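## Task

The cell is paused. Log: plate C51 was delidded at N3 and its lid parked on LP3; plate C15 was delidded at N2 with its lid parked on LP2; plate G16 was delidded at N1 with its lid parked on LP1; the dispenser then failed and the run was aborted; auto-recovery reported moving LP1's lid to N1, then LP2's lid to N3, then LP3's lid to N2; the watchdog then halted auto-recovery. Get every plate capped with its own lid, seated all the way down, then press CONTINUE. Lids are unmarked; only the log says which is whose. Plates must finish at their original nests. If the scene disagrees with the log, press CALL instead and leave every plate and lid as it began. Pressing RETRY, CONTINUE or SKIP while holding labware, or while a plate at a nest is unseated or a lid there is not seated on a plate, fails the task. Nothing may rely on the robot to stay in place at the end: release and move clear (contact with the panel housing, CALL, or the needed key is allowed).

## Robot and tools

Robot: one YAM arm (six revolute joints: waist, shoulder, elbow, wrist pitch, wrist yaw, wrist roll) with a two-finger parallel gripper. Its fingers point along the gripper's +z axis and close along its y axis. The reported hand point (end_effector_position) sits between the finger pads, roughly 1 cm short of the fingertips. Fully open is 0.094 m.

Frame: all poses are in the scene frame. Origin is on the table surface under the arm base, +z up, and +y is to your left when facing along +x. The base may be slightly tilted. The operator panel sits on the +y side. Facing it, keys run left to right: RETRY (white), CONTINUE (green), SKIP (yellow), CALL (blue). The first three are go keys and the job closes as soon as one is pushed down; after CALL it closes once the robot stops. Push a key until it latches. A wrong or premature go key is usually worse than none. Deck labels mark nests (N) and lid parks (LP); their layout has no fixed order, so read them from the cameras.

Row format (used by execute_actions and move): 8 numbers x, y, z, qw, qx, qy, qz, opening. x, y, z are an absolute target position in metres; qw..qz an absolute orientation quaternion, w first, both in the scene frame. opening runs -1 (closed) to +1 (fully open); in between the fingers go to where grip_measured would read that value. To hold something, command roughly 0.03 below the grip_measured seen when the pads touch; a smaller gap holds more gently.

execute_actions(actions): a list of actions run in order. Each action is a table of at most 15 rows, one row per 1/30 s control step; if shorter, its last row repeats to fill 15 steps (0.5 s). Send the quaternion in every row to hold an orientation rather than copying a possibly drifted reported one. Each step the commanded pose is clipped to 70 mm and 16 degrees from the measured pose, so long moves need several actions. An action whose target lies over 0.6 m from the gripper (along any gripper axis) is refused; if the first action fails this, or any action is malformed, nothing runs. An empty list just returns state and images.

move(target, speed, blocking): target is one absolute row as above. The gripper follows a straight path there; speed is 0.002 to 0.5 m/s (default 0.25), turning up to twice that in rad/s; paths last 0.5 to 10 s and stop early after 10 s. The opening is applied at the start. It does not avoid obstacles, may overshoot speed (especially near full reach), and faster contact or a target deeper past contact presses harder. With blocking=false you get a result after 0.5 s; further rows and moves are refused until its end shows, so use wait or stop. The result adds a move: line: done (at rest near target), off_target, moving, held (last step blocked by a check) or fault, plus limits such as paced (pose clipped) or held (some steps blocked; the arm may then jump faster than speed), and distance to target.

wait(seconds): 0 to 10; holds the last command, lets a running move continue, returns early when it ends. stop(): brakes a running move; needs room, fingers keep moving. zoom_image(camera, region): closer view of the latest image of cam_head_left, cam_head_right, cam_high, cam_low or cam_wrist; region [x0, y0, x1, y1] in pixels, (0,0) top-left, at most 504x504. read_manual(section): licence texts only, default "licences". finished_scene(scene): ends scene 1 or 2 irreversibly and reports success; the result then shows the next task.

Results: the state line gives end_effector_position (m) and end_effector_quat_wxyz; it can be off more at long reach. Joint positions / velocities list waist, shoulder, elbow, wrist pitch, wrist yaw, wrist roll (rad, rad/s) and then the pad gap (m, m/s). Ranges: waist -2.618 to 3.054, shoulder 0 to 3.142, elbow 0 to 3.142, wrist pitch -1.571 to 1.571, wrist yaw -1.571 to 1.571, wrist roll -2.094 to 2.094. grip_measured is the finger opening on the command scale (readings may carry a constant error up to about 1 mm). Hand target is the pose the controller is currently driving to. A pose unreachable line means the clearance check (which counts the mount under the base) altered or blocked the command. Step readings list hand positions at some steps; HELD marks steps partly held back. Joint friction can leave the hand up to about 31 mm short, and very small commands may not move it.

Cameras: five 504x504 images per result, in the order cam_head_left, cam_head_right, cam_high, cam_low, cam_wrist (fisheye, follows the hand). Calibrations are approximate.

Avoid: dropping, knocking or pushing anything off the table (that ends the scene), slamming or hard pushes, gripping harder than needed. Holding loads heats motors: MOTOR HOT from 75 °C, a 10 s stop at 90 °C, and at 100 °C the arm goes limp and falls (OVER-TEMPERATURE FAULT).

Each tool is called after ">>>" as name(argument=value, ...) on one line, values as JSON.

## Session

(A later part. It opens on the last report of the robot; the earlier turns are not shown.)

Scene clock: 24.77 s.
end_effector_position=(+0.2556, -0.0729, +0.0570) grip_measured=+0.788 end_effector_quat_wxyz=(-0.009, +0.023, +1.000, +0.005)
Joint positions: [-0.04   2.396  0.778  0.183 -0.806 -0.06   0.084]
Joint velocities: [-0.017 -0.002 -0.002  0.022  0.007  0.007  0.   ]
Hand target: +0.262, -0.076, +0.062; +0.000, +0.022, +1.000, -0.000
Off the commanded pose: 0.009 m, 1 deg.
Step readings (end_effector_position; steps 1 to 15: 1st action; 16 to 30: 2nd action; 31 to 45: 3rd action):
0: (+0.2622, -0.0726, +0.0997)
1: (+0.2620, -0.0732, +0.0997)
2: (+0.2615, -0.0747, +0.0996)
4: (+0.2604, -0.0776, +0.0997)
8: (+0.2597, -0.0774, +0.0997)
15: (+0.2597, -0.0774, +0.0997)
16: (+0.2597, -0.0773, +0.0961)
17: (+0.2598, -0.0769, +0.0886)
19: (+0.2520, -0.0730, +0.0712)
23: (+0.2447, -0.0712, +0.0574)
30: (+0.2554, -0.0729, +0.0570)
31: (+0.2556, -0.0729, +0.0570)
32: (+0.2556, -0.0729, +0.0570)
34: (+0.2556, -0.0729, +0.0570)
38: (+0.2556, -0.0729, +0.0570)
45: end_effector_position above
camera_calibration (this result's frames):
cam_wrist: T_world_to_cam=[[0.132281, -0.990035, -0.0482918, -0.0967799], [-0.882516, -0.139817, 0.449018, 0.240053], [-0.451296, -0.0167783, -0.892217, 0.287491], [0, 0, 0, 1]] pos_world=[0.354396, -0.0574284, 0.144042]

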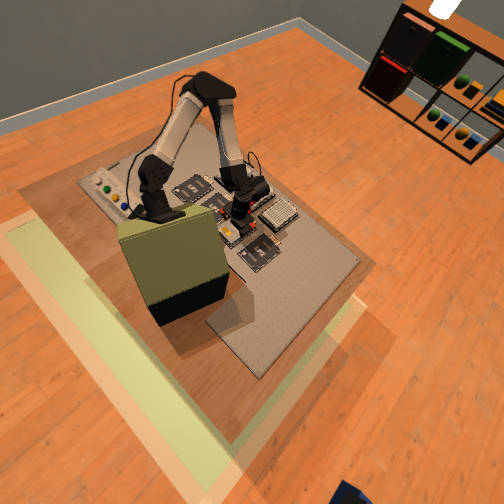

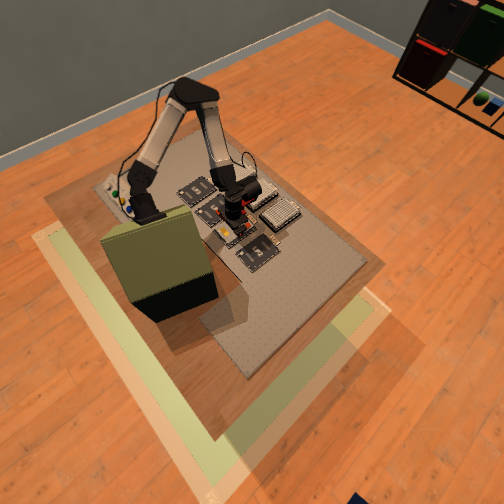

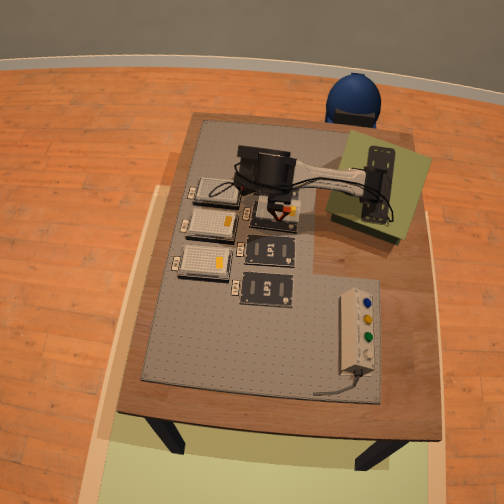

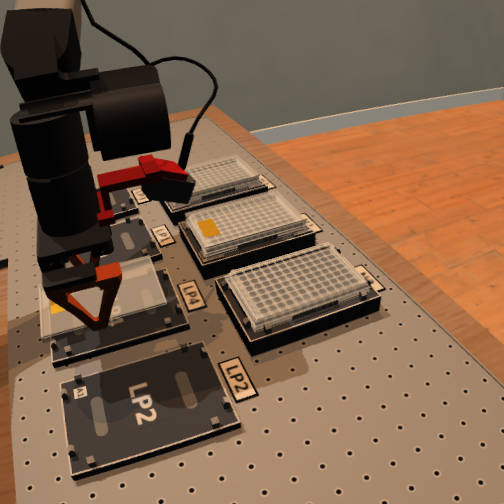

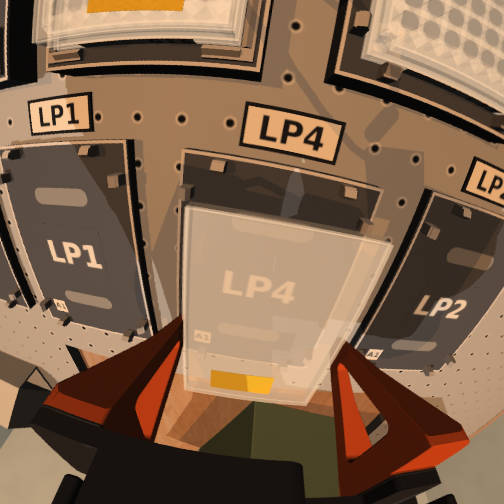

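>>> execute_actions(actions=[[[0.275,-0.062,0.057,0.012,0.022,1,0,0.765],[0.275,-0.062,0.057,0.012,0.022,1,0,0.765],[0.275,-0.062,0.057,0.012,0.022,1,0,0.765],[0.275,-0.062,0.057,0.012,0.022,1,0,0.765],[0.263,-0.0695,0.057,0,0.022,1,0,0.765]]])

Scene clock: 29.30 s.
end_effector_position=(+0.2644, -0.0670, +0.0568) grip_measured=+0.788 end_effector_quat_wxyz=(-0.001, +0.023, +1.000, +0.004)
Joint positions: [-0.023  2.375  0.778  0.205 -0.802 -0.018  0.084]
Joint velocities: [-0.007 -0.002 -0.012 -0.022  0.037  0.022 -0.   ]
Hand target: +0.263, -0.069, +0.057; -0.000, +0.022, +1.000, +0.000
Off the commanded pose: 0.003 m, 0 deg.
Step readings (end_effector_position):
0: (+0.2556, -0.0729, +0.0570)
1: (+0.2566, -0.0724, +0.0570)
2: (+0.2580, -0.0711, +0.0570)
4: (+0.2626, -0.0674, +0.0568)
8: (+0.2644, -0.0670, +0.0568)
15: end_effector_position above
camera_calibration (this result's frames):
cam_wrist: T_world_to_cam=[[0.133757, -0.990057, -0.0435353, -0.0927735], [-0.889939, -0.139327, 0.434278, 0.251563], [-0.436026, -0.0193438, -0.899726, 0.287645], [0, 0, 0, 1]] pos_world=[0.361705, -0.0512374, 0.145514]

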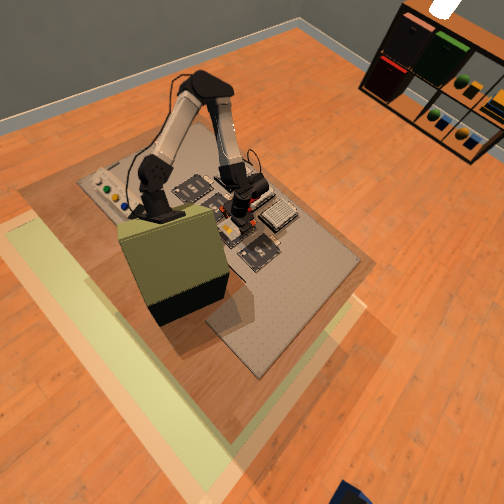

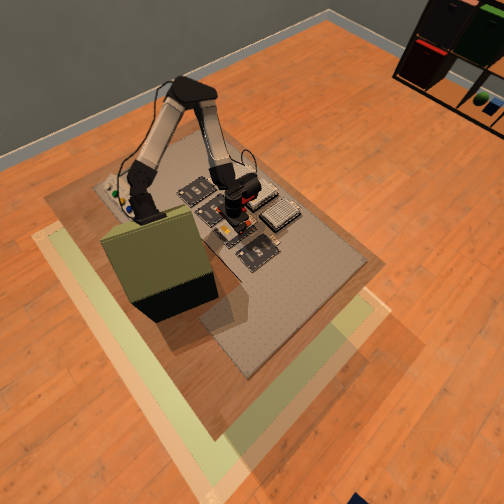

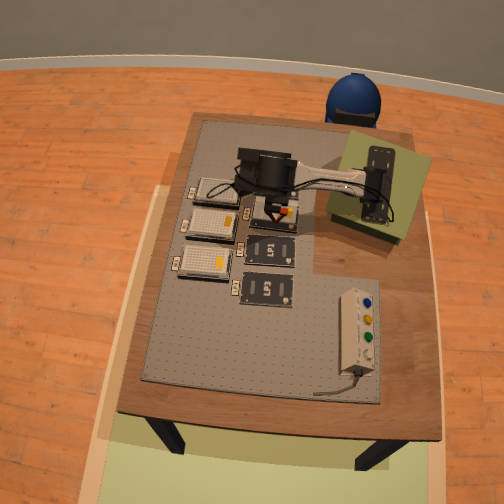

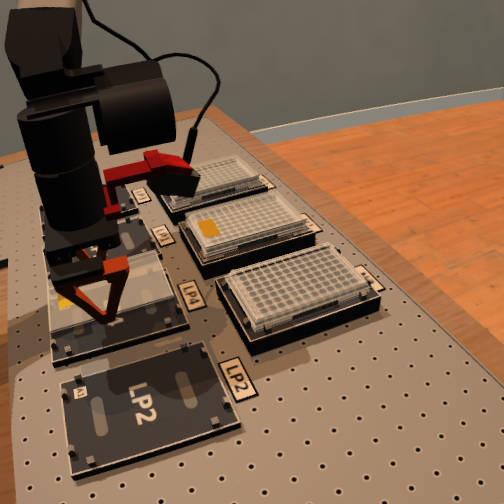

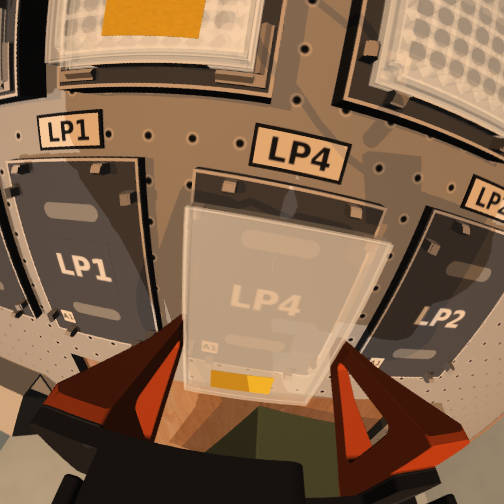

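>>> execute_actions(actions=[[[0.2635,-0.078,0.028,0,0.022,1,0,0.765],[0.2635,-0.078,0.028,0,0.022,1,0,0.765],[0.2635,-0.078,0.028,0,0.022,1,0,0.765],[0.263,-0.0695,0.044,0,0.022,1,0,0.765]]])

Scene clock: 30.03 s.
end_effector_position=(+0.2593, -0.0724, +0.0420) grip_measured=+0.788 end_effector_quat_wxyz=(-0.006, +0.027, +1.000, +0.001)
Joint positions: [ 0.003  2.436  0.791  0.265 -0.792  0.016  0.084]
Joint velocities: [ 0.017  0.022 -0.007  0.037  0.007  0.007 -0.001]
Hand target: +0.263, -0.070, +0.044; +0.000, +0.022, +1.000, +0.000
Off the commanded pose: 0.005 m, 1 deg.
Step readings (end_effector_position):
0: (+0.2644, -0.0670, +0.0568)
1: (+0.2643, -0.0680, +0.0546)
2: (+0.2641, -0.0701, +0.0499)
4: (+0.2581, -0.0732, +0.0413)
8: (+0.2589, -0.0725, +0.0419)
15: end_effector_position above
camera_calibration (this result's frames):
cam_wrist: T_world_to_cam=[[0.125523, -0.991257, -0.0406558, -0.096093], [-0.886382, -0.130461, 0.444193, 0.252022], [-0.445614, -0.0197199, -0.895008, 0.274304], [0, 0, 0, 1]] pos_world=[0.357683, -0.0569646, 0.129652]

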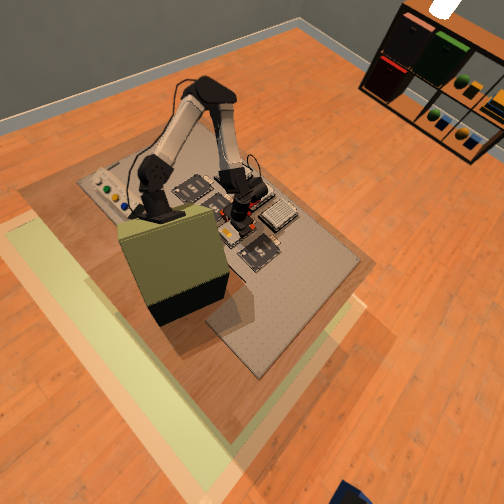

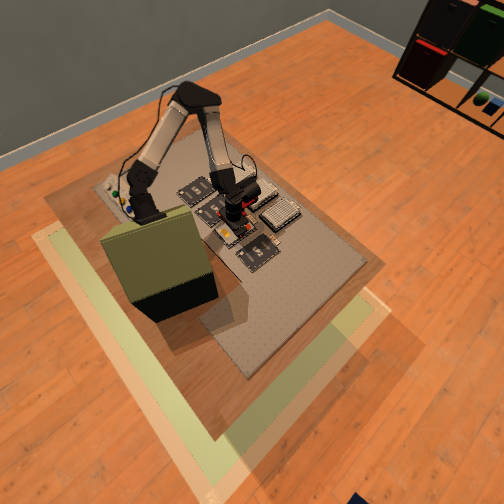

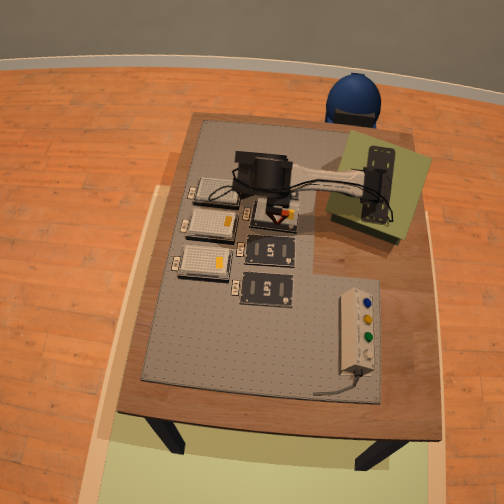

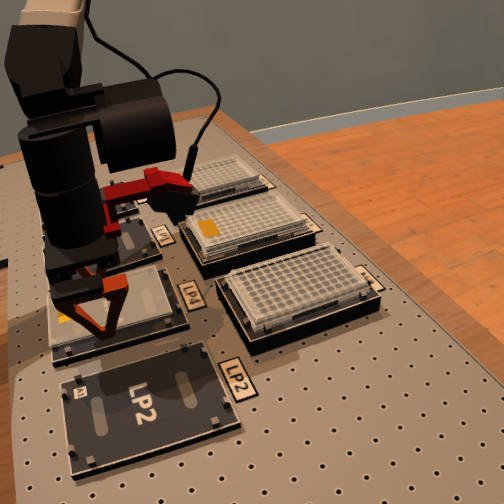

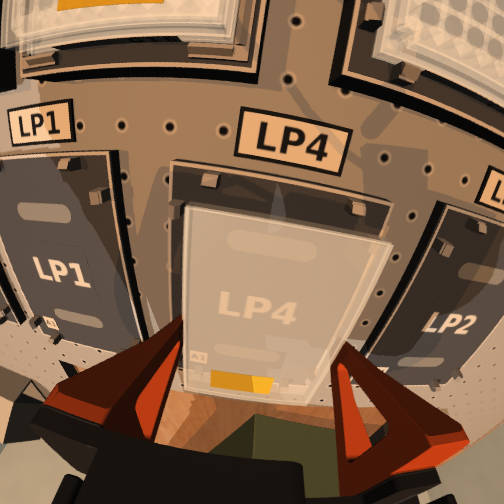

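>>> execute_actions(actions=[[[0.277,-0.062,0.045,0.012,0.022,1,0,0.765],[0.277,-0.062,0.045,0.012,0.022,1,0,0.765],[0.263,-0.0695,0.043,0,0.022,1,0,0.765]]])

Scene clock: 30.90 s.
end_effector_position=(+0.2644, -0.0702, +0.0434) grip_measured=+0.788 end_effector_quat_wxyz=(+0.000, +0.027, +1.000, +0.001)
Joint positions: [ 0.006  2.424  0.791  0.273 -0.791  0.032  0.084]
Joint velocities: [ 0.017  0.032  0.007  0.037  0.11  -0.007  0.   ]
Hand target: +0.263, -0.070, +0.043; +0.000, +0.022, +1.000, -0.000
Off the commanded pose: 0.002 m, 1 deg.
Step readings (end_effector_position):
0: (+0.2593, -0.0724, +0.0420)
1: (+0.2602, -0.0719, +0.0423)
2: (+0.2616, -0.0709, +0.0428)
4: (+0.2642, -0.0702, +0.0434)
8: (+0.2644, -0.0702, +0.0434)
15: end_effector_position above
camera_calibration (this result's frames):
cam_wrist: T_world_to_cam=[[0.125374, -0.991363, -0.0384686, -0.0946384], [-0.891754, -0.129601, 0.433564, 0.258098], [-0.434805, -0.0200531, -0.900301, 0.275177], [0, 0, 0, 1]] pos_world=[0.361673, -0.0548532, 0.1322]

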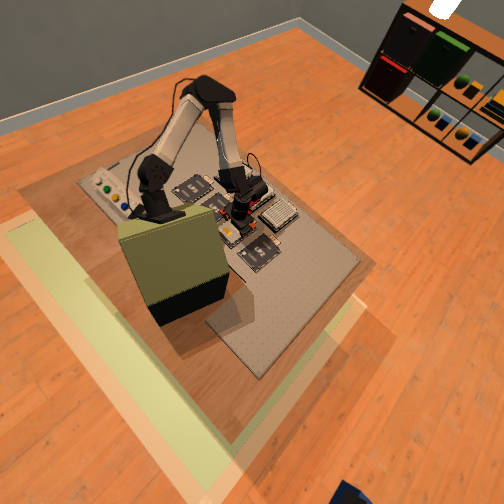

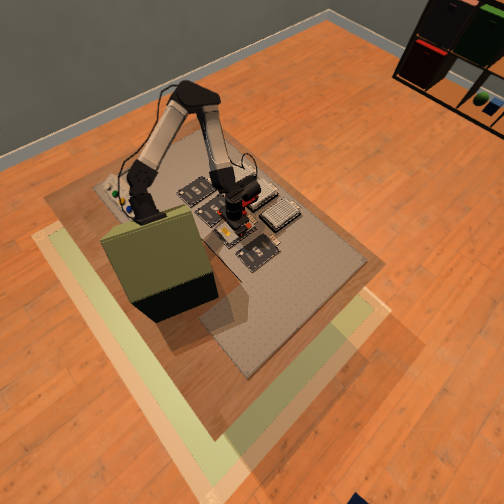

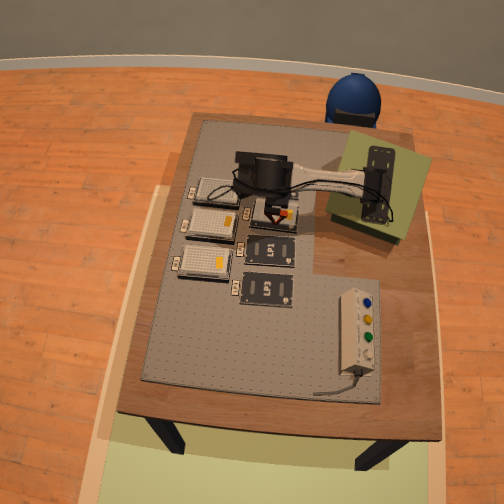

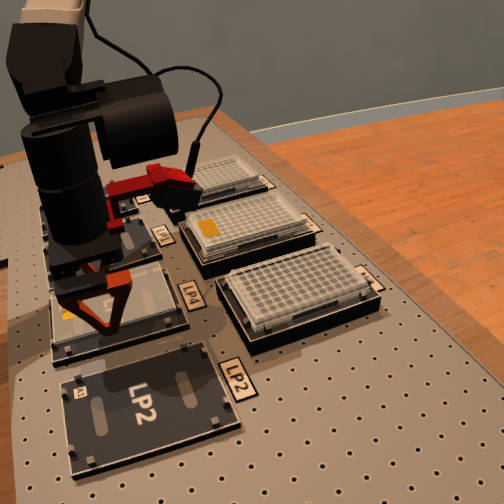

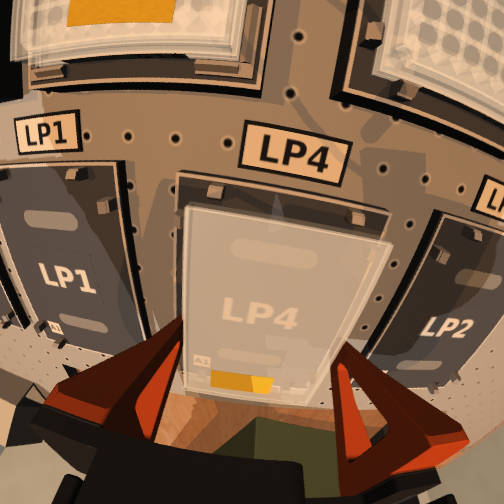

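>>> zoom_image(camera="cam_wrist", region=[160, 150, 410, 420])

>>> zoom_image(camera="cam_low", region=[30, 240, 210, 380])

Region (160, 150, 410, 420) of cam_wrist's 504x504 image, scaled by 1.867, with more detail than that image has; it fills the left 467 columns of this view, and the rest is white.

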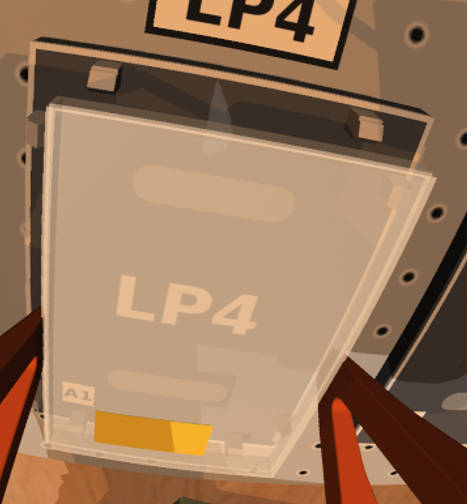

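Region (30, 240, 210, 380) of cam_low's 504x504 image, scaled by 2.800, with more detail than that image has.

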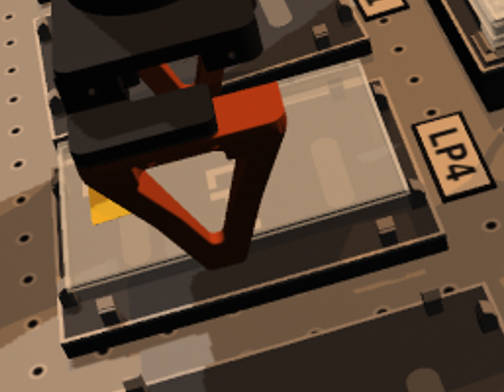

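>>> execute_actions(actions=[[[0.264,-0.070,0.015,0,0.022,1,0,0.765],[0.264,-0.070,0.015,0,0.022,1,0,0.765],[0.2635,-0.070,0.038,0,0.022,1,0,0.765]]])

Scene clock: 33.90 s.
end_effector_position=(+0.2641, -0.0680, +0.0347) grip_measured=+0.788 end_effector_quat_wxyz=(+0.001, +0.020, +1.000, +0.004)
Joint positions: [ 0.031  2.447  0.793  0.32  -0.791  0.054  0.084]
Joint velocities: [ 0.002 -0.002 -0.007  0.11  -0.022 -0.022 -0.   ]
Hand target: +0.263, -0.070, +0.038; +0.000, +0.022, +1.000, +0.000
Off the commanded pose: 0.004 m, 0 deg.
Step readings (end_effector_position):
0: (+0.2644, -0.0702, +0.0434)
1: (+0.2641, -0.0703, +0.0412)
2: (+0.2638, -0.0688, +0.0370)
4: (+0.2640, -0.0681, +0.0344)
8: (+0.2641, -0.0680, +0.0347)
15: end_effector_position above
camera_calibration (this result's frames):
cam_wrist: T_world_to_cam=[[0.13939, -0.989296, -0.0431825, -0.0961193], [-0.8902, -0.14429, 0.432117, 0.260585], [-0.433722, -0.0217918, -0.900783, 0.266911], [0, 0, 0, 1]] pos_world=[0.361136, -0.0516741, 0.123675]

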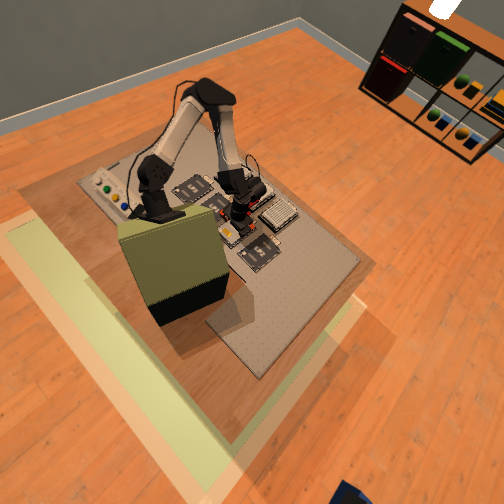

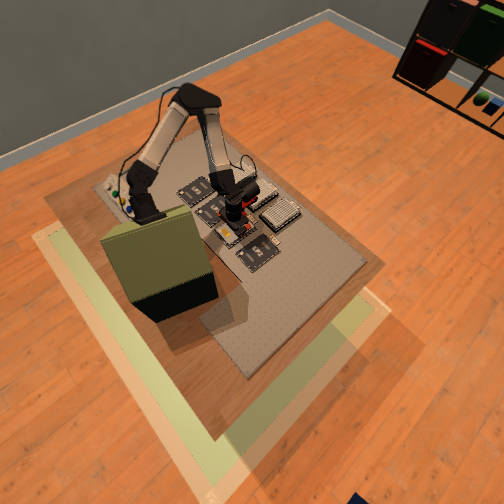

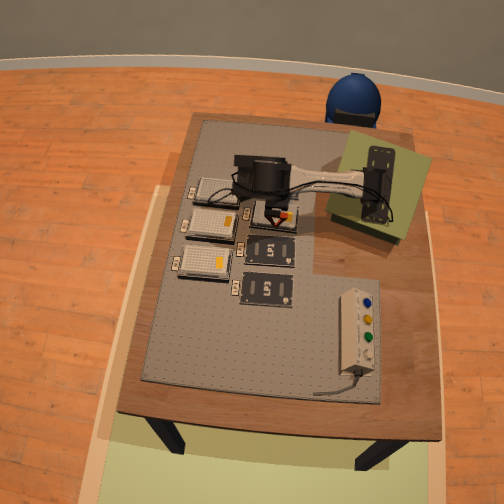

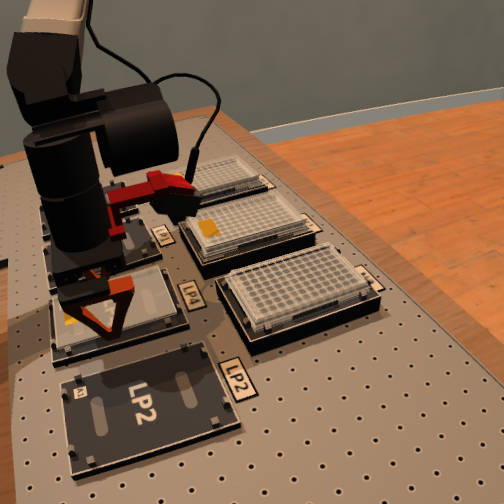

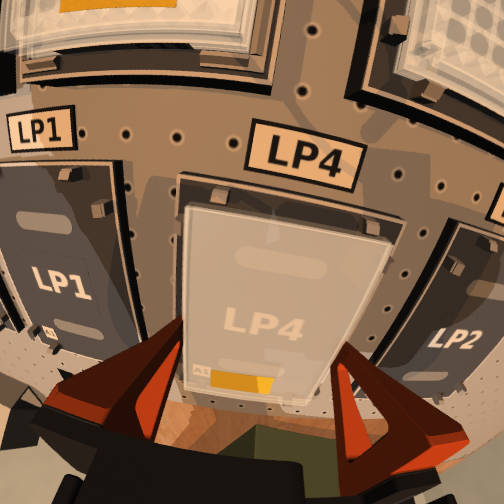

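>>> execute_actions(actions=[[[0.264,-0.068,0.0347,0,0.02,1,0,1]],[[0.264,-0.068,0.11,0,0.02,1,0,1]]])

Scene clock: 35.07 s.
end_effector_position=(+0.2618, -0.0689, +0.1106) grip_measured=+1.000 end_effector_quat_wxyz=(+0.011, +0.025, +1.000, -0.005)
Joint positions: [-0.165  2.209  0.737 -0.03  -0.805 -0.193  0.094]
Joint velocities: [-0.002  0.007  0.007 -0.315 -0.022 -0.081  0.   ]
Hand target: +0.264, -0.067, +0.111; +0.001, +0.020, +1.000, +0.000
Off the commanded pose: 0.002 m, 1 deg.
Step readings (end_effector_position; steps 1 to 15: 1st action; 16 to 30: 2nd action):
0: (+0.2641, -0.0680, +0.0347)
1: (+0.2641, -0.0681, +0.0347)
2: (+0.2641, -0.0681, +0.0347)
4: (+0.2641, -0.0681, +0.0347)
8: (+0.2641, -0.0681, +0.0347)
15: (+0.2641, -0.0681, +0.0347)
16: (+0.2638, -0.0680, +0.0400)
17: (+0.2630, -0.0676, +0.0523)
19: (+0.2727, -0.0712, +0.0819)
23: (+0.2849, -0.0742, +0.1117)
30: end_effector_position above
camera_calibration (this result's frames):
cam_wrist: T_world_to_cam=[[0.131133, -0.991107, -0.0225992, -0.0936683], [-0.899942, -0.128571, 0.416621, 0.230907], [-0.415822, -0.034295, -0.908799, 0.329513], [0, 0, 0, 1]] pos_world=[0.357105, -0.0518466, 0.201144]

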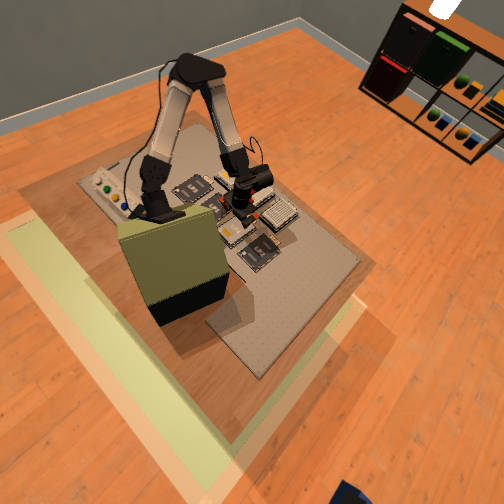

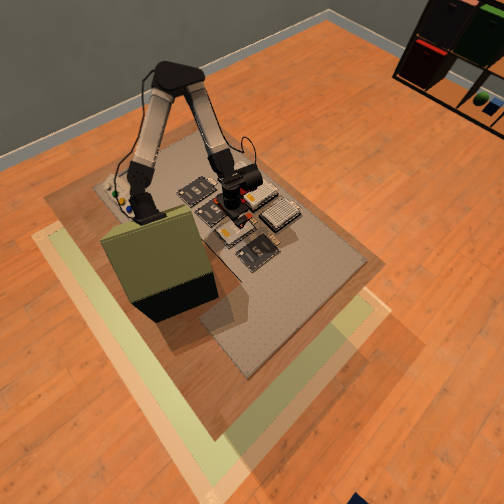

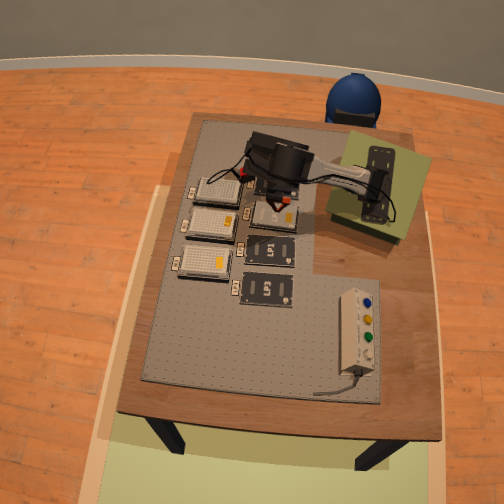

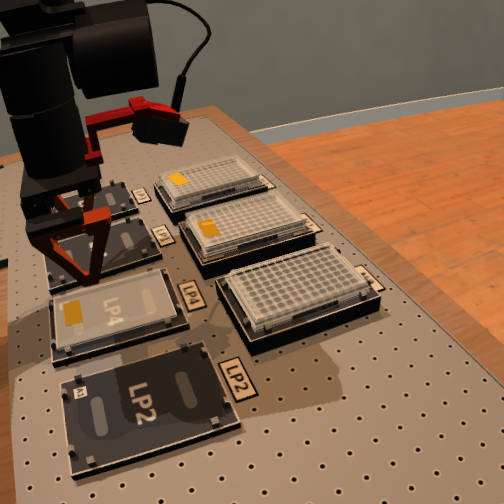

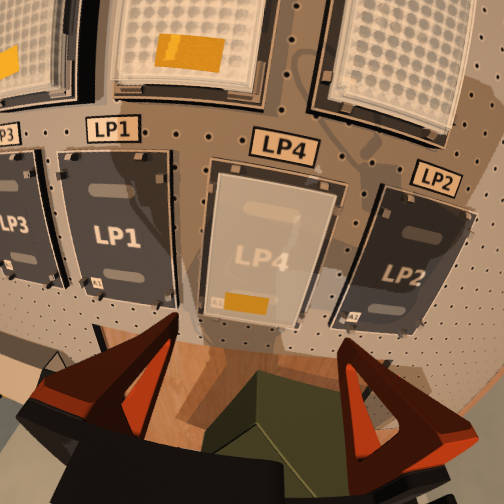

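>>> move(target=[0.448,0.125,0.11,0,0.018,1,0,1], speed=0.3)

Scene clock: 37.63 s.
end_effector_position=(+0.4451, +0.1230, +0.1127) grip_measured=+1.000 end_effector_quat_wxyz=(+0.004, +0.017, +1.000, +0.002)
Joint positions: [ 0.221  2.101  1.512 -0.567 -0.725  0.299  0.094]
Joint velocities: [-0.007 -0.002  0.007 -0.095 -0.037  0.051  0.   ]
Hand target: +0.448, +0.125, +0.111; +0.002, +0.018, +1.000, -0.001
Off the commanded pose: 0.004 m, 1 deg.
move: done
camera_calibration (this result's frames):
cam_wrist: T_world_to_cam=[[0.14705, -0.988359, -0.0390271, 0.0670143], [-0.891856, -0.149549, 0.426882, 0.417482], [-0.427749, -0.0279666, -0.903465, 0.418182], [0, 0, 0, 1]] pos_world=[0.541356, 0.140363, 0.202212]

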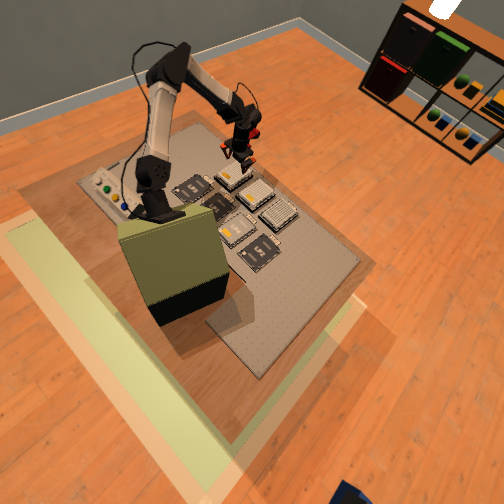

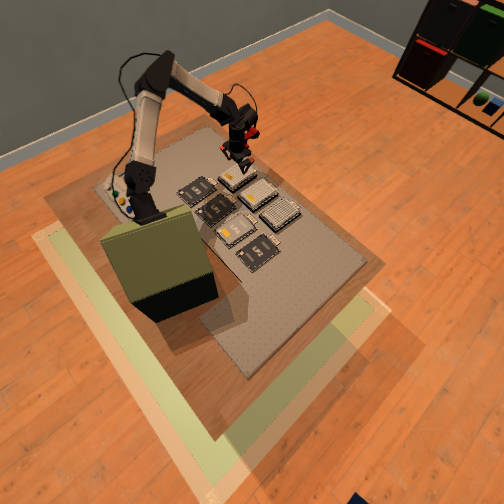

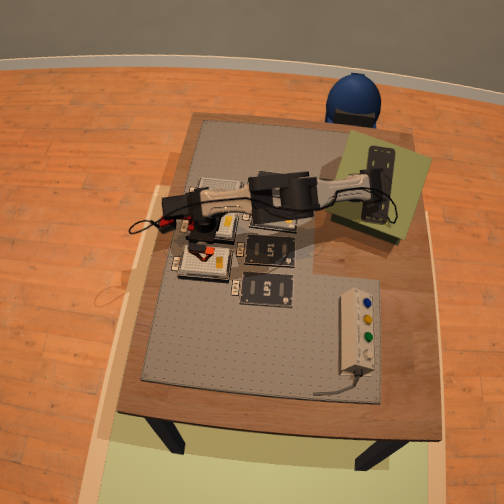

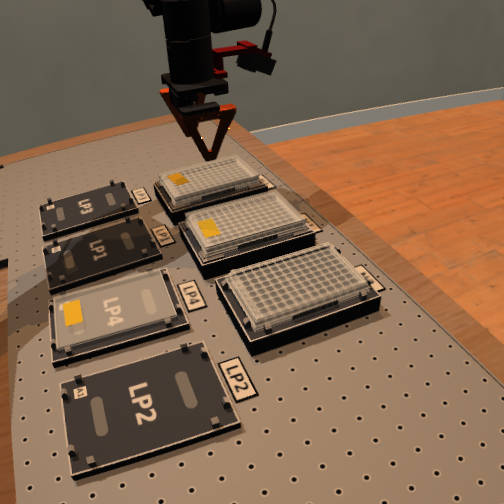

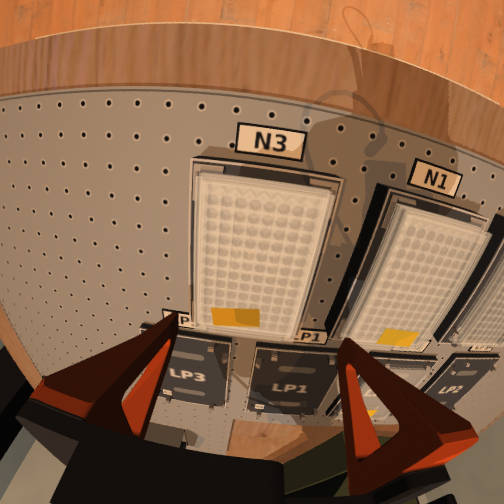

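>>> zoom_image(camera="cam_wrist", region=[150, 130, 390, 370])

Region (150, 130, 390, 370) of cam_wrist's 504x504 image, scaled by 2.100, with more detail than that image has.

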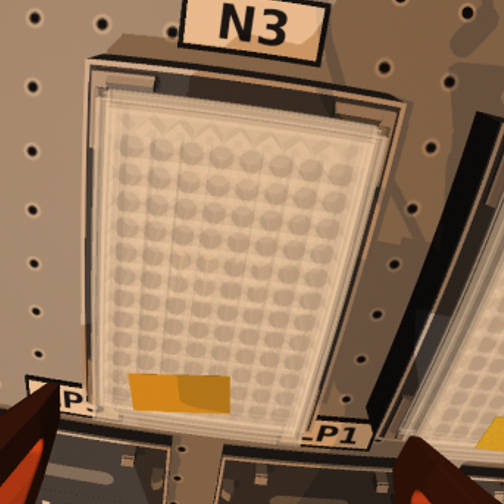

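>>> execute_actions(actions=[[[0.448,0.142,0.11,0,-0.035,1,0,1],[0.448,0.142,0.11,0,-0.035,1,0,1],[0.448,0.142,0.11,0,-0.035,1,0,1],[0.448,0.131,0.11,0,-0.015,1,0,1]],[[0.450,0.131,0.075,0,-0.015,1,0,1]],[[0.450,0.131,0.075,0,-0.015,1,0,1]]])

Scene clock: 40.33 s.
end_effector_position=(+0.4368, +0.1238, +0.0743) grip_measured=+1.000 end_effector_quat_wxyz=(-0.015, -0.002, +1.000, -0.002)
Joint positions: [ 0.284  2.175  1.523 -0.504 -0.702  0.306  0.094]
Joint velocities: [-0.017 -0.002  0.017 -0.007 -0.037 -0.11   0.   ]
Hand target: +0.450, +0.131, +0.075; +0.000, -0.015, +1.000, +0.000
Off the commanded pose: 0.015 m, 2 deg.
Step readings (end_effector_position; steps 1 to 15: 1st action; 16 to 30: 2nd action; 31 to 45: 3rd action):
0: (+0.4447, +0.1229, +0.1127)
1: (+0.4443, +0.1232, +0.1122)
2: (+0.4439, +0.1241, +0.1115)
4: (+0.4433, +0.1275, +0.1098)
8: (+0.4444, +0.1293, +0.1098)
15: (+0.4443, +0.1293, +0.1098)
16: (+0.4447, +0.1291, +0.1076)
17: (+0.4459, +0.1290, +0.1036)
19: (+0.4430, +0.1282, +0.0918)
23: (+0.4345, +0.1243, +0.0753)
30: (+0.4360, +0.1236, +0.0743)
31: (+0.4363, +0.1237, +0.0743)
32: (+0.4364, +0.1237, +0.0743)
34: (+0.4365, +0.1237, +0.0743)
38: (+0.4367, +0.1237, +0.0743)
45: end_effector_position above
camera_calibration (this result's frames):
cam_wrist: T_world_to_cam=[[0.182629, -0.982481, -0.0371058, 0.051073], [-0.868875, -0.178943, 0.461558, 0.417648], [-0.460112, -0.0520536, -0.886333, 0.395832], [0, 0, 0, 1]] pos_world=[0.535684, 0.145518, 0.159965]

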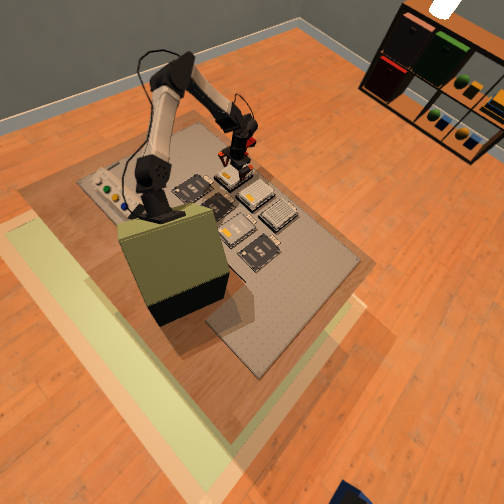

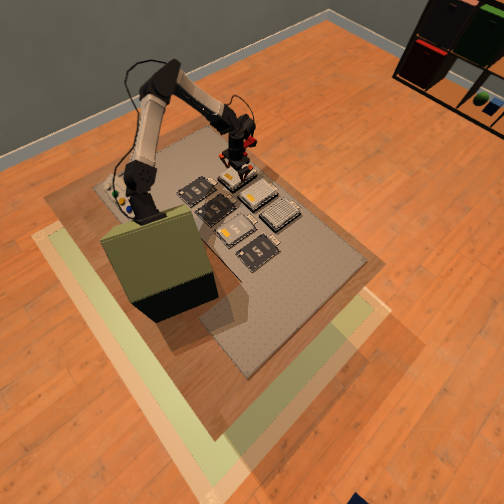

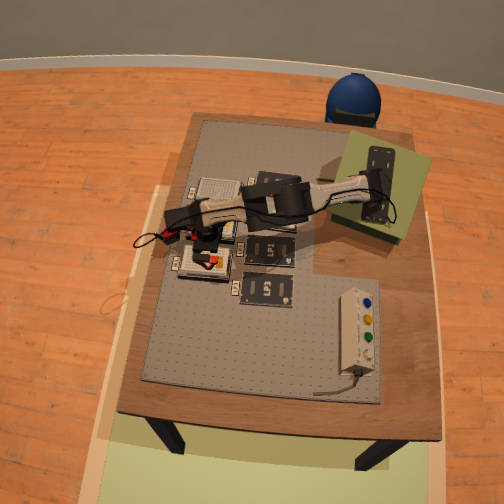

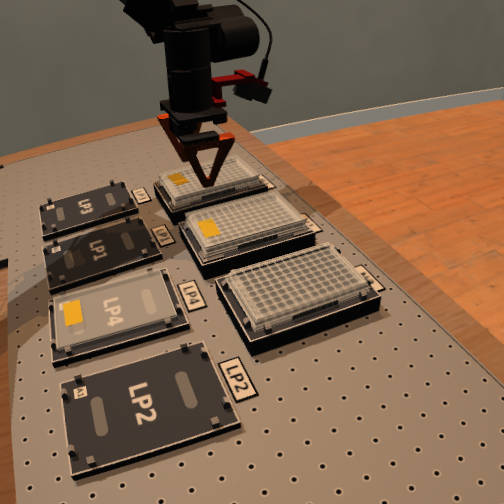

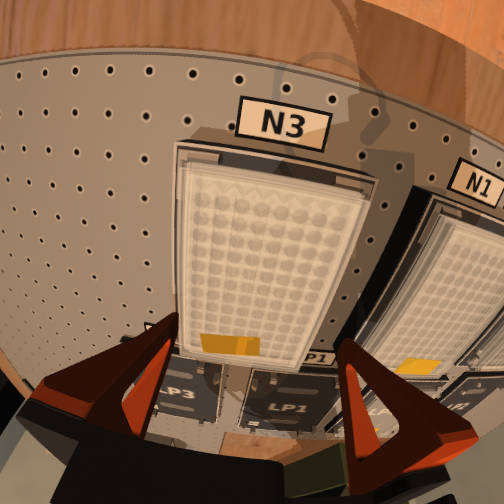

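>>> execute_actions(actions=[[[0.470,0.142,0.076,0.012,-0.025,1,0,1],[0.470,0.142,0.076,0.012,-0.025,1,0,1],[0.470,0.142,0.076,0.012,-0.025,1,0,1],[0.470,0.142,0.076,0.012,-0.025,1,0,1],[0.470,0.142,0.076,0.012,-0.025,1,0,1],[0.451,0.131,0.075,0,-0.015,1,0,1]]])

Scene clock: 41.30 s.
end_effector_position=(+0.4586, +0.1339, +0.0788) grip_measured=+1.000 end_effector_quat_wxyz=(+0.007, -0.018, +1.000, +0.001)
Joint positions: [ 0.284  2.189  1.592 -0.501 -0.694  0.311  0.094]
Joint velocities: [ 0.002 -0.007 -0.017  0.037 -0.007  0.051  0.   ]
Hand target: +0.451, +0.131, +0.075; -0.000, -0.015, +1.000, -0.000
Off the commanded pose: 0.009 m, 1 deg.
Step readings (end_effector_position):
0: (+0.4368, +0.1238, +0.0743)
1: (+0.4390, +0.1248, +0.0750)
2: (+0.4448, +0.1267, +0.0753)
4: (+0.4573, +0.1331, +0.0783)
8: (+0.4656, +0.1391, +0.0819)
15: end_effector_position above
camera_calibration (this result's frames):
cam_wrist: T_world_to_cam=[[0.214901, -0.976006, -0.0350573, 0.0413909], [-0.882357, -0.209418, 0.421414, 0.449768], [-0.418645, -0.0596293, -0.90619, 0.393959], [0, 0, 0, 1]] pos_world=[0.55289, 0.158079, 0.168914]

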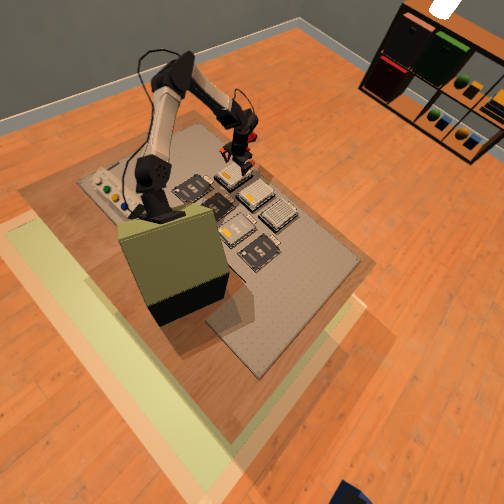

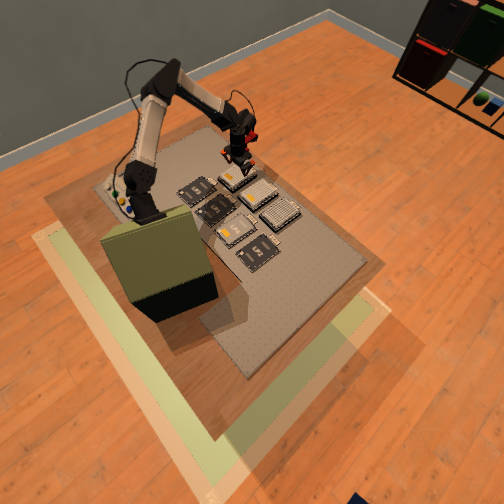

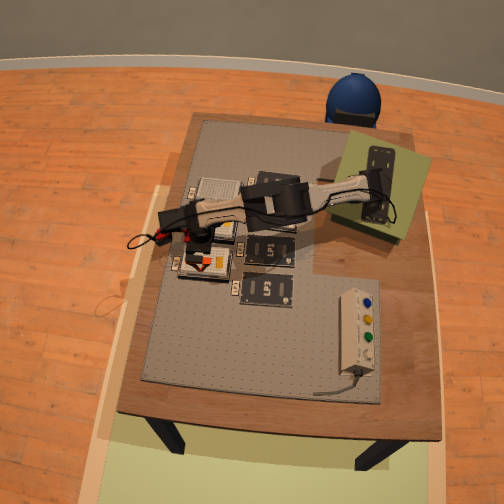

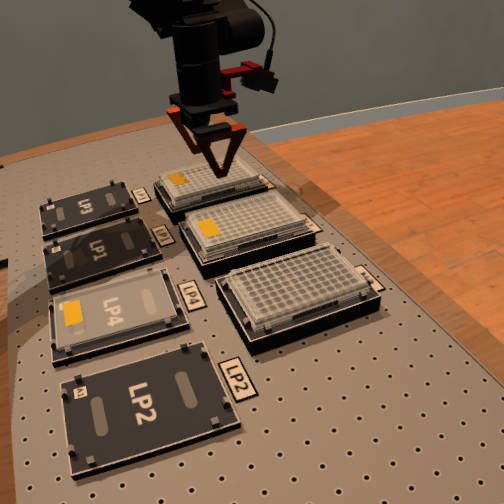

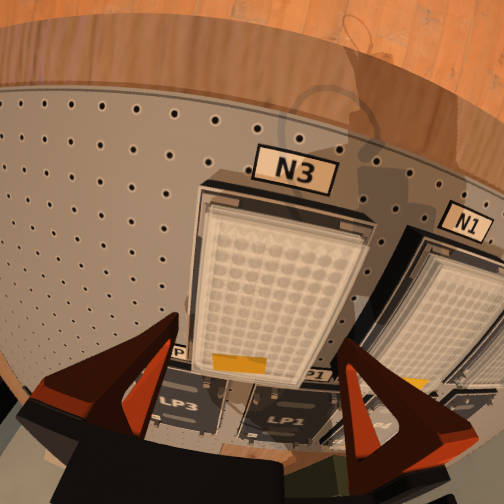

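>>> execute_actions(actions=[[[0.453,0.132,0.05,0,-0.015,1,0,1],[0.453,0.132,0.05,0,-0.015,1,0,1],[0.453,0.132,0.05,0,-0.015,1,0,1],[0.453,0.132,0.05,0,-0.015,1,0,1],[0.452,0.132,0.057,0,-0.015,1,0,1]]])

Scene clock: 42.03 s.
end_effector_position=(+0.4551, +0.1356, +0.0620) grip_measured=+1.000 end_effector_quat_wxyz=(+0.002, -0.018, +1.000, +0.003)
Joint positions: [ 0.311  2.219  1.592 -0.462 -0.689  0.335  0.094]
Joint velocities: [ 0.002 -0.007 -0.007 -0.022 -0.051  0.037  0.   ]
Hand target: +0.452, +0.132, +0.057; +0.000, -0.015, +1.000, -0.000
Off the commanded pose: 0.007 m, 1 deg.
Step readings (end_effector_position):
0: (+0.4586, +0.1339, +0.0788)
1: (+0.4588, +0.1341, +0.0773)
2: (+0.4598, +0.1344, +0.0750)
4: (+0.4581, +0.1349, +0.0679)
8: (+0.4545, +0.1353, +0.0620)
15: end_effector_position above
camera_calibration (this result's frames):
cam_wrist: T_world_to_cam=[[0.215042, -0.975739, -0.0411226, 0.0434324], [-0.877934, -0.211588, 0.429491, 0.45192], [-0.427772, -0.0562556, -0.902135, 0.380779], [0, 0, 0, 1]] pos_world=[0.550303, 0.15942, 0.151204]

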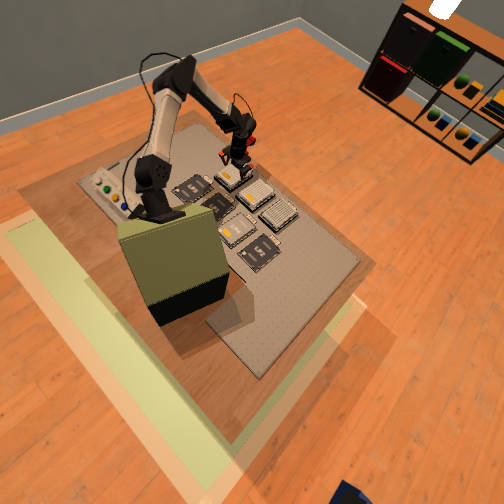

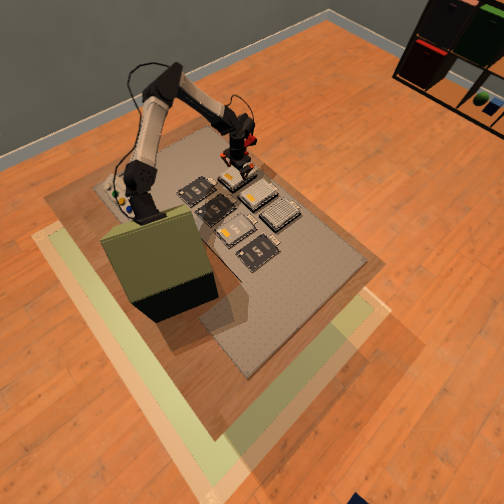

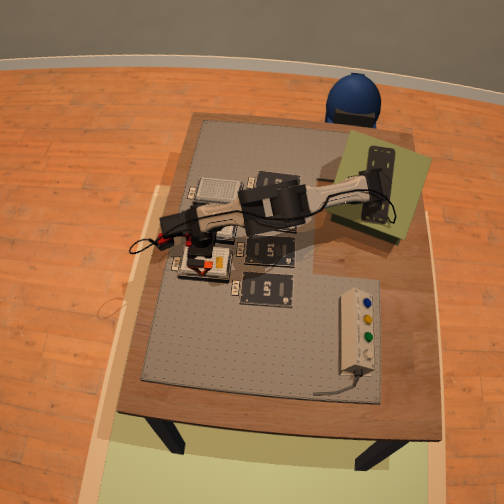

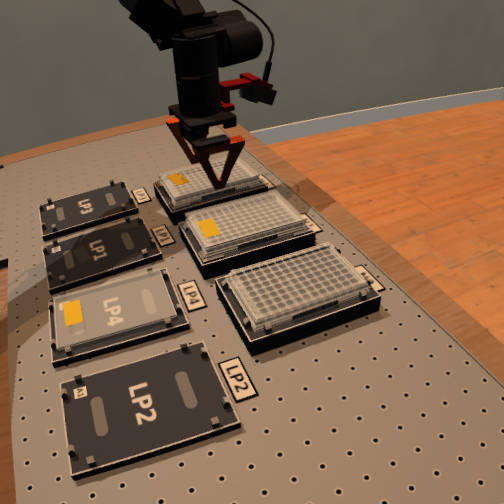

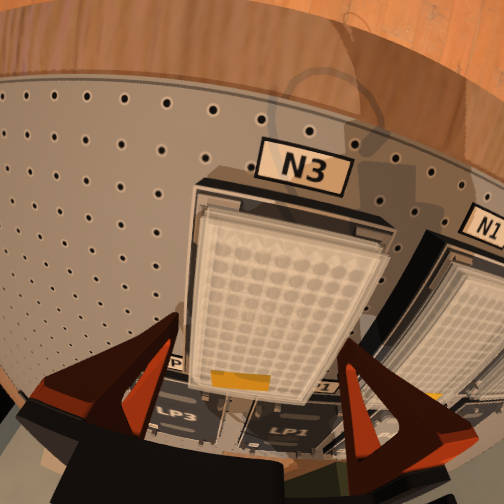

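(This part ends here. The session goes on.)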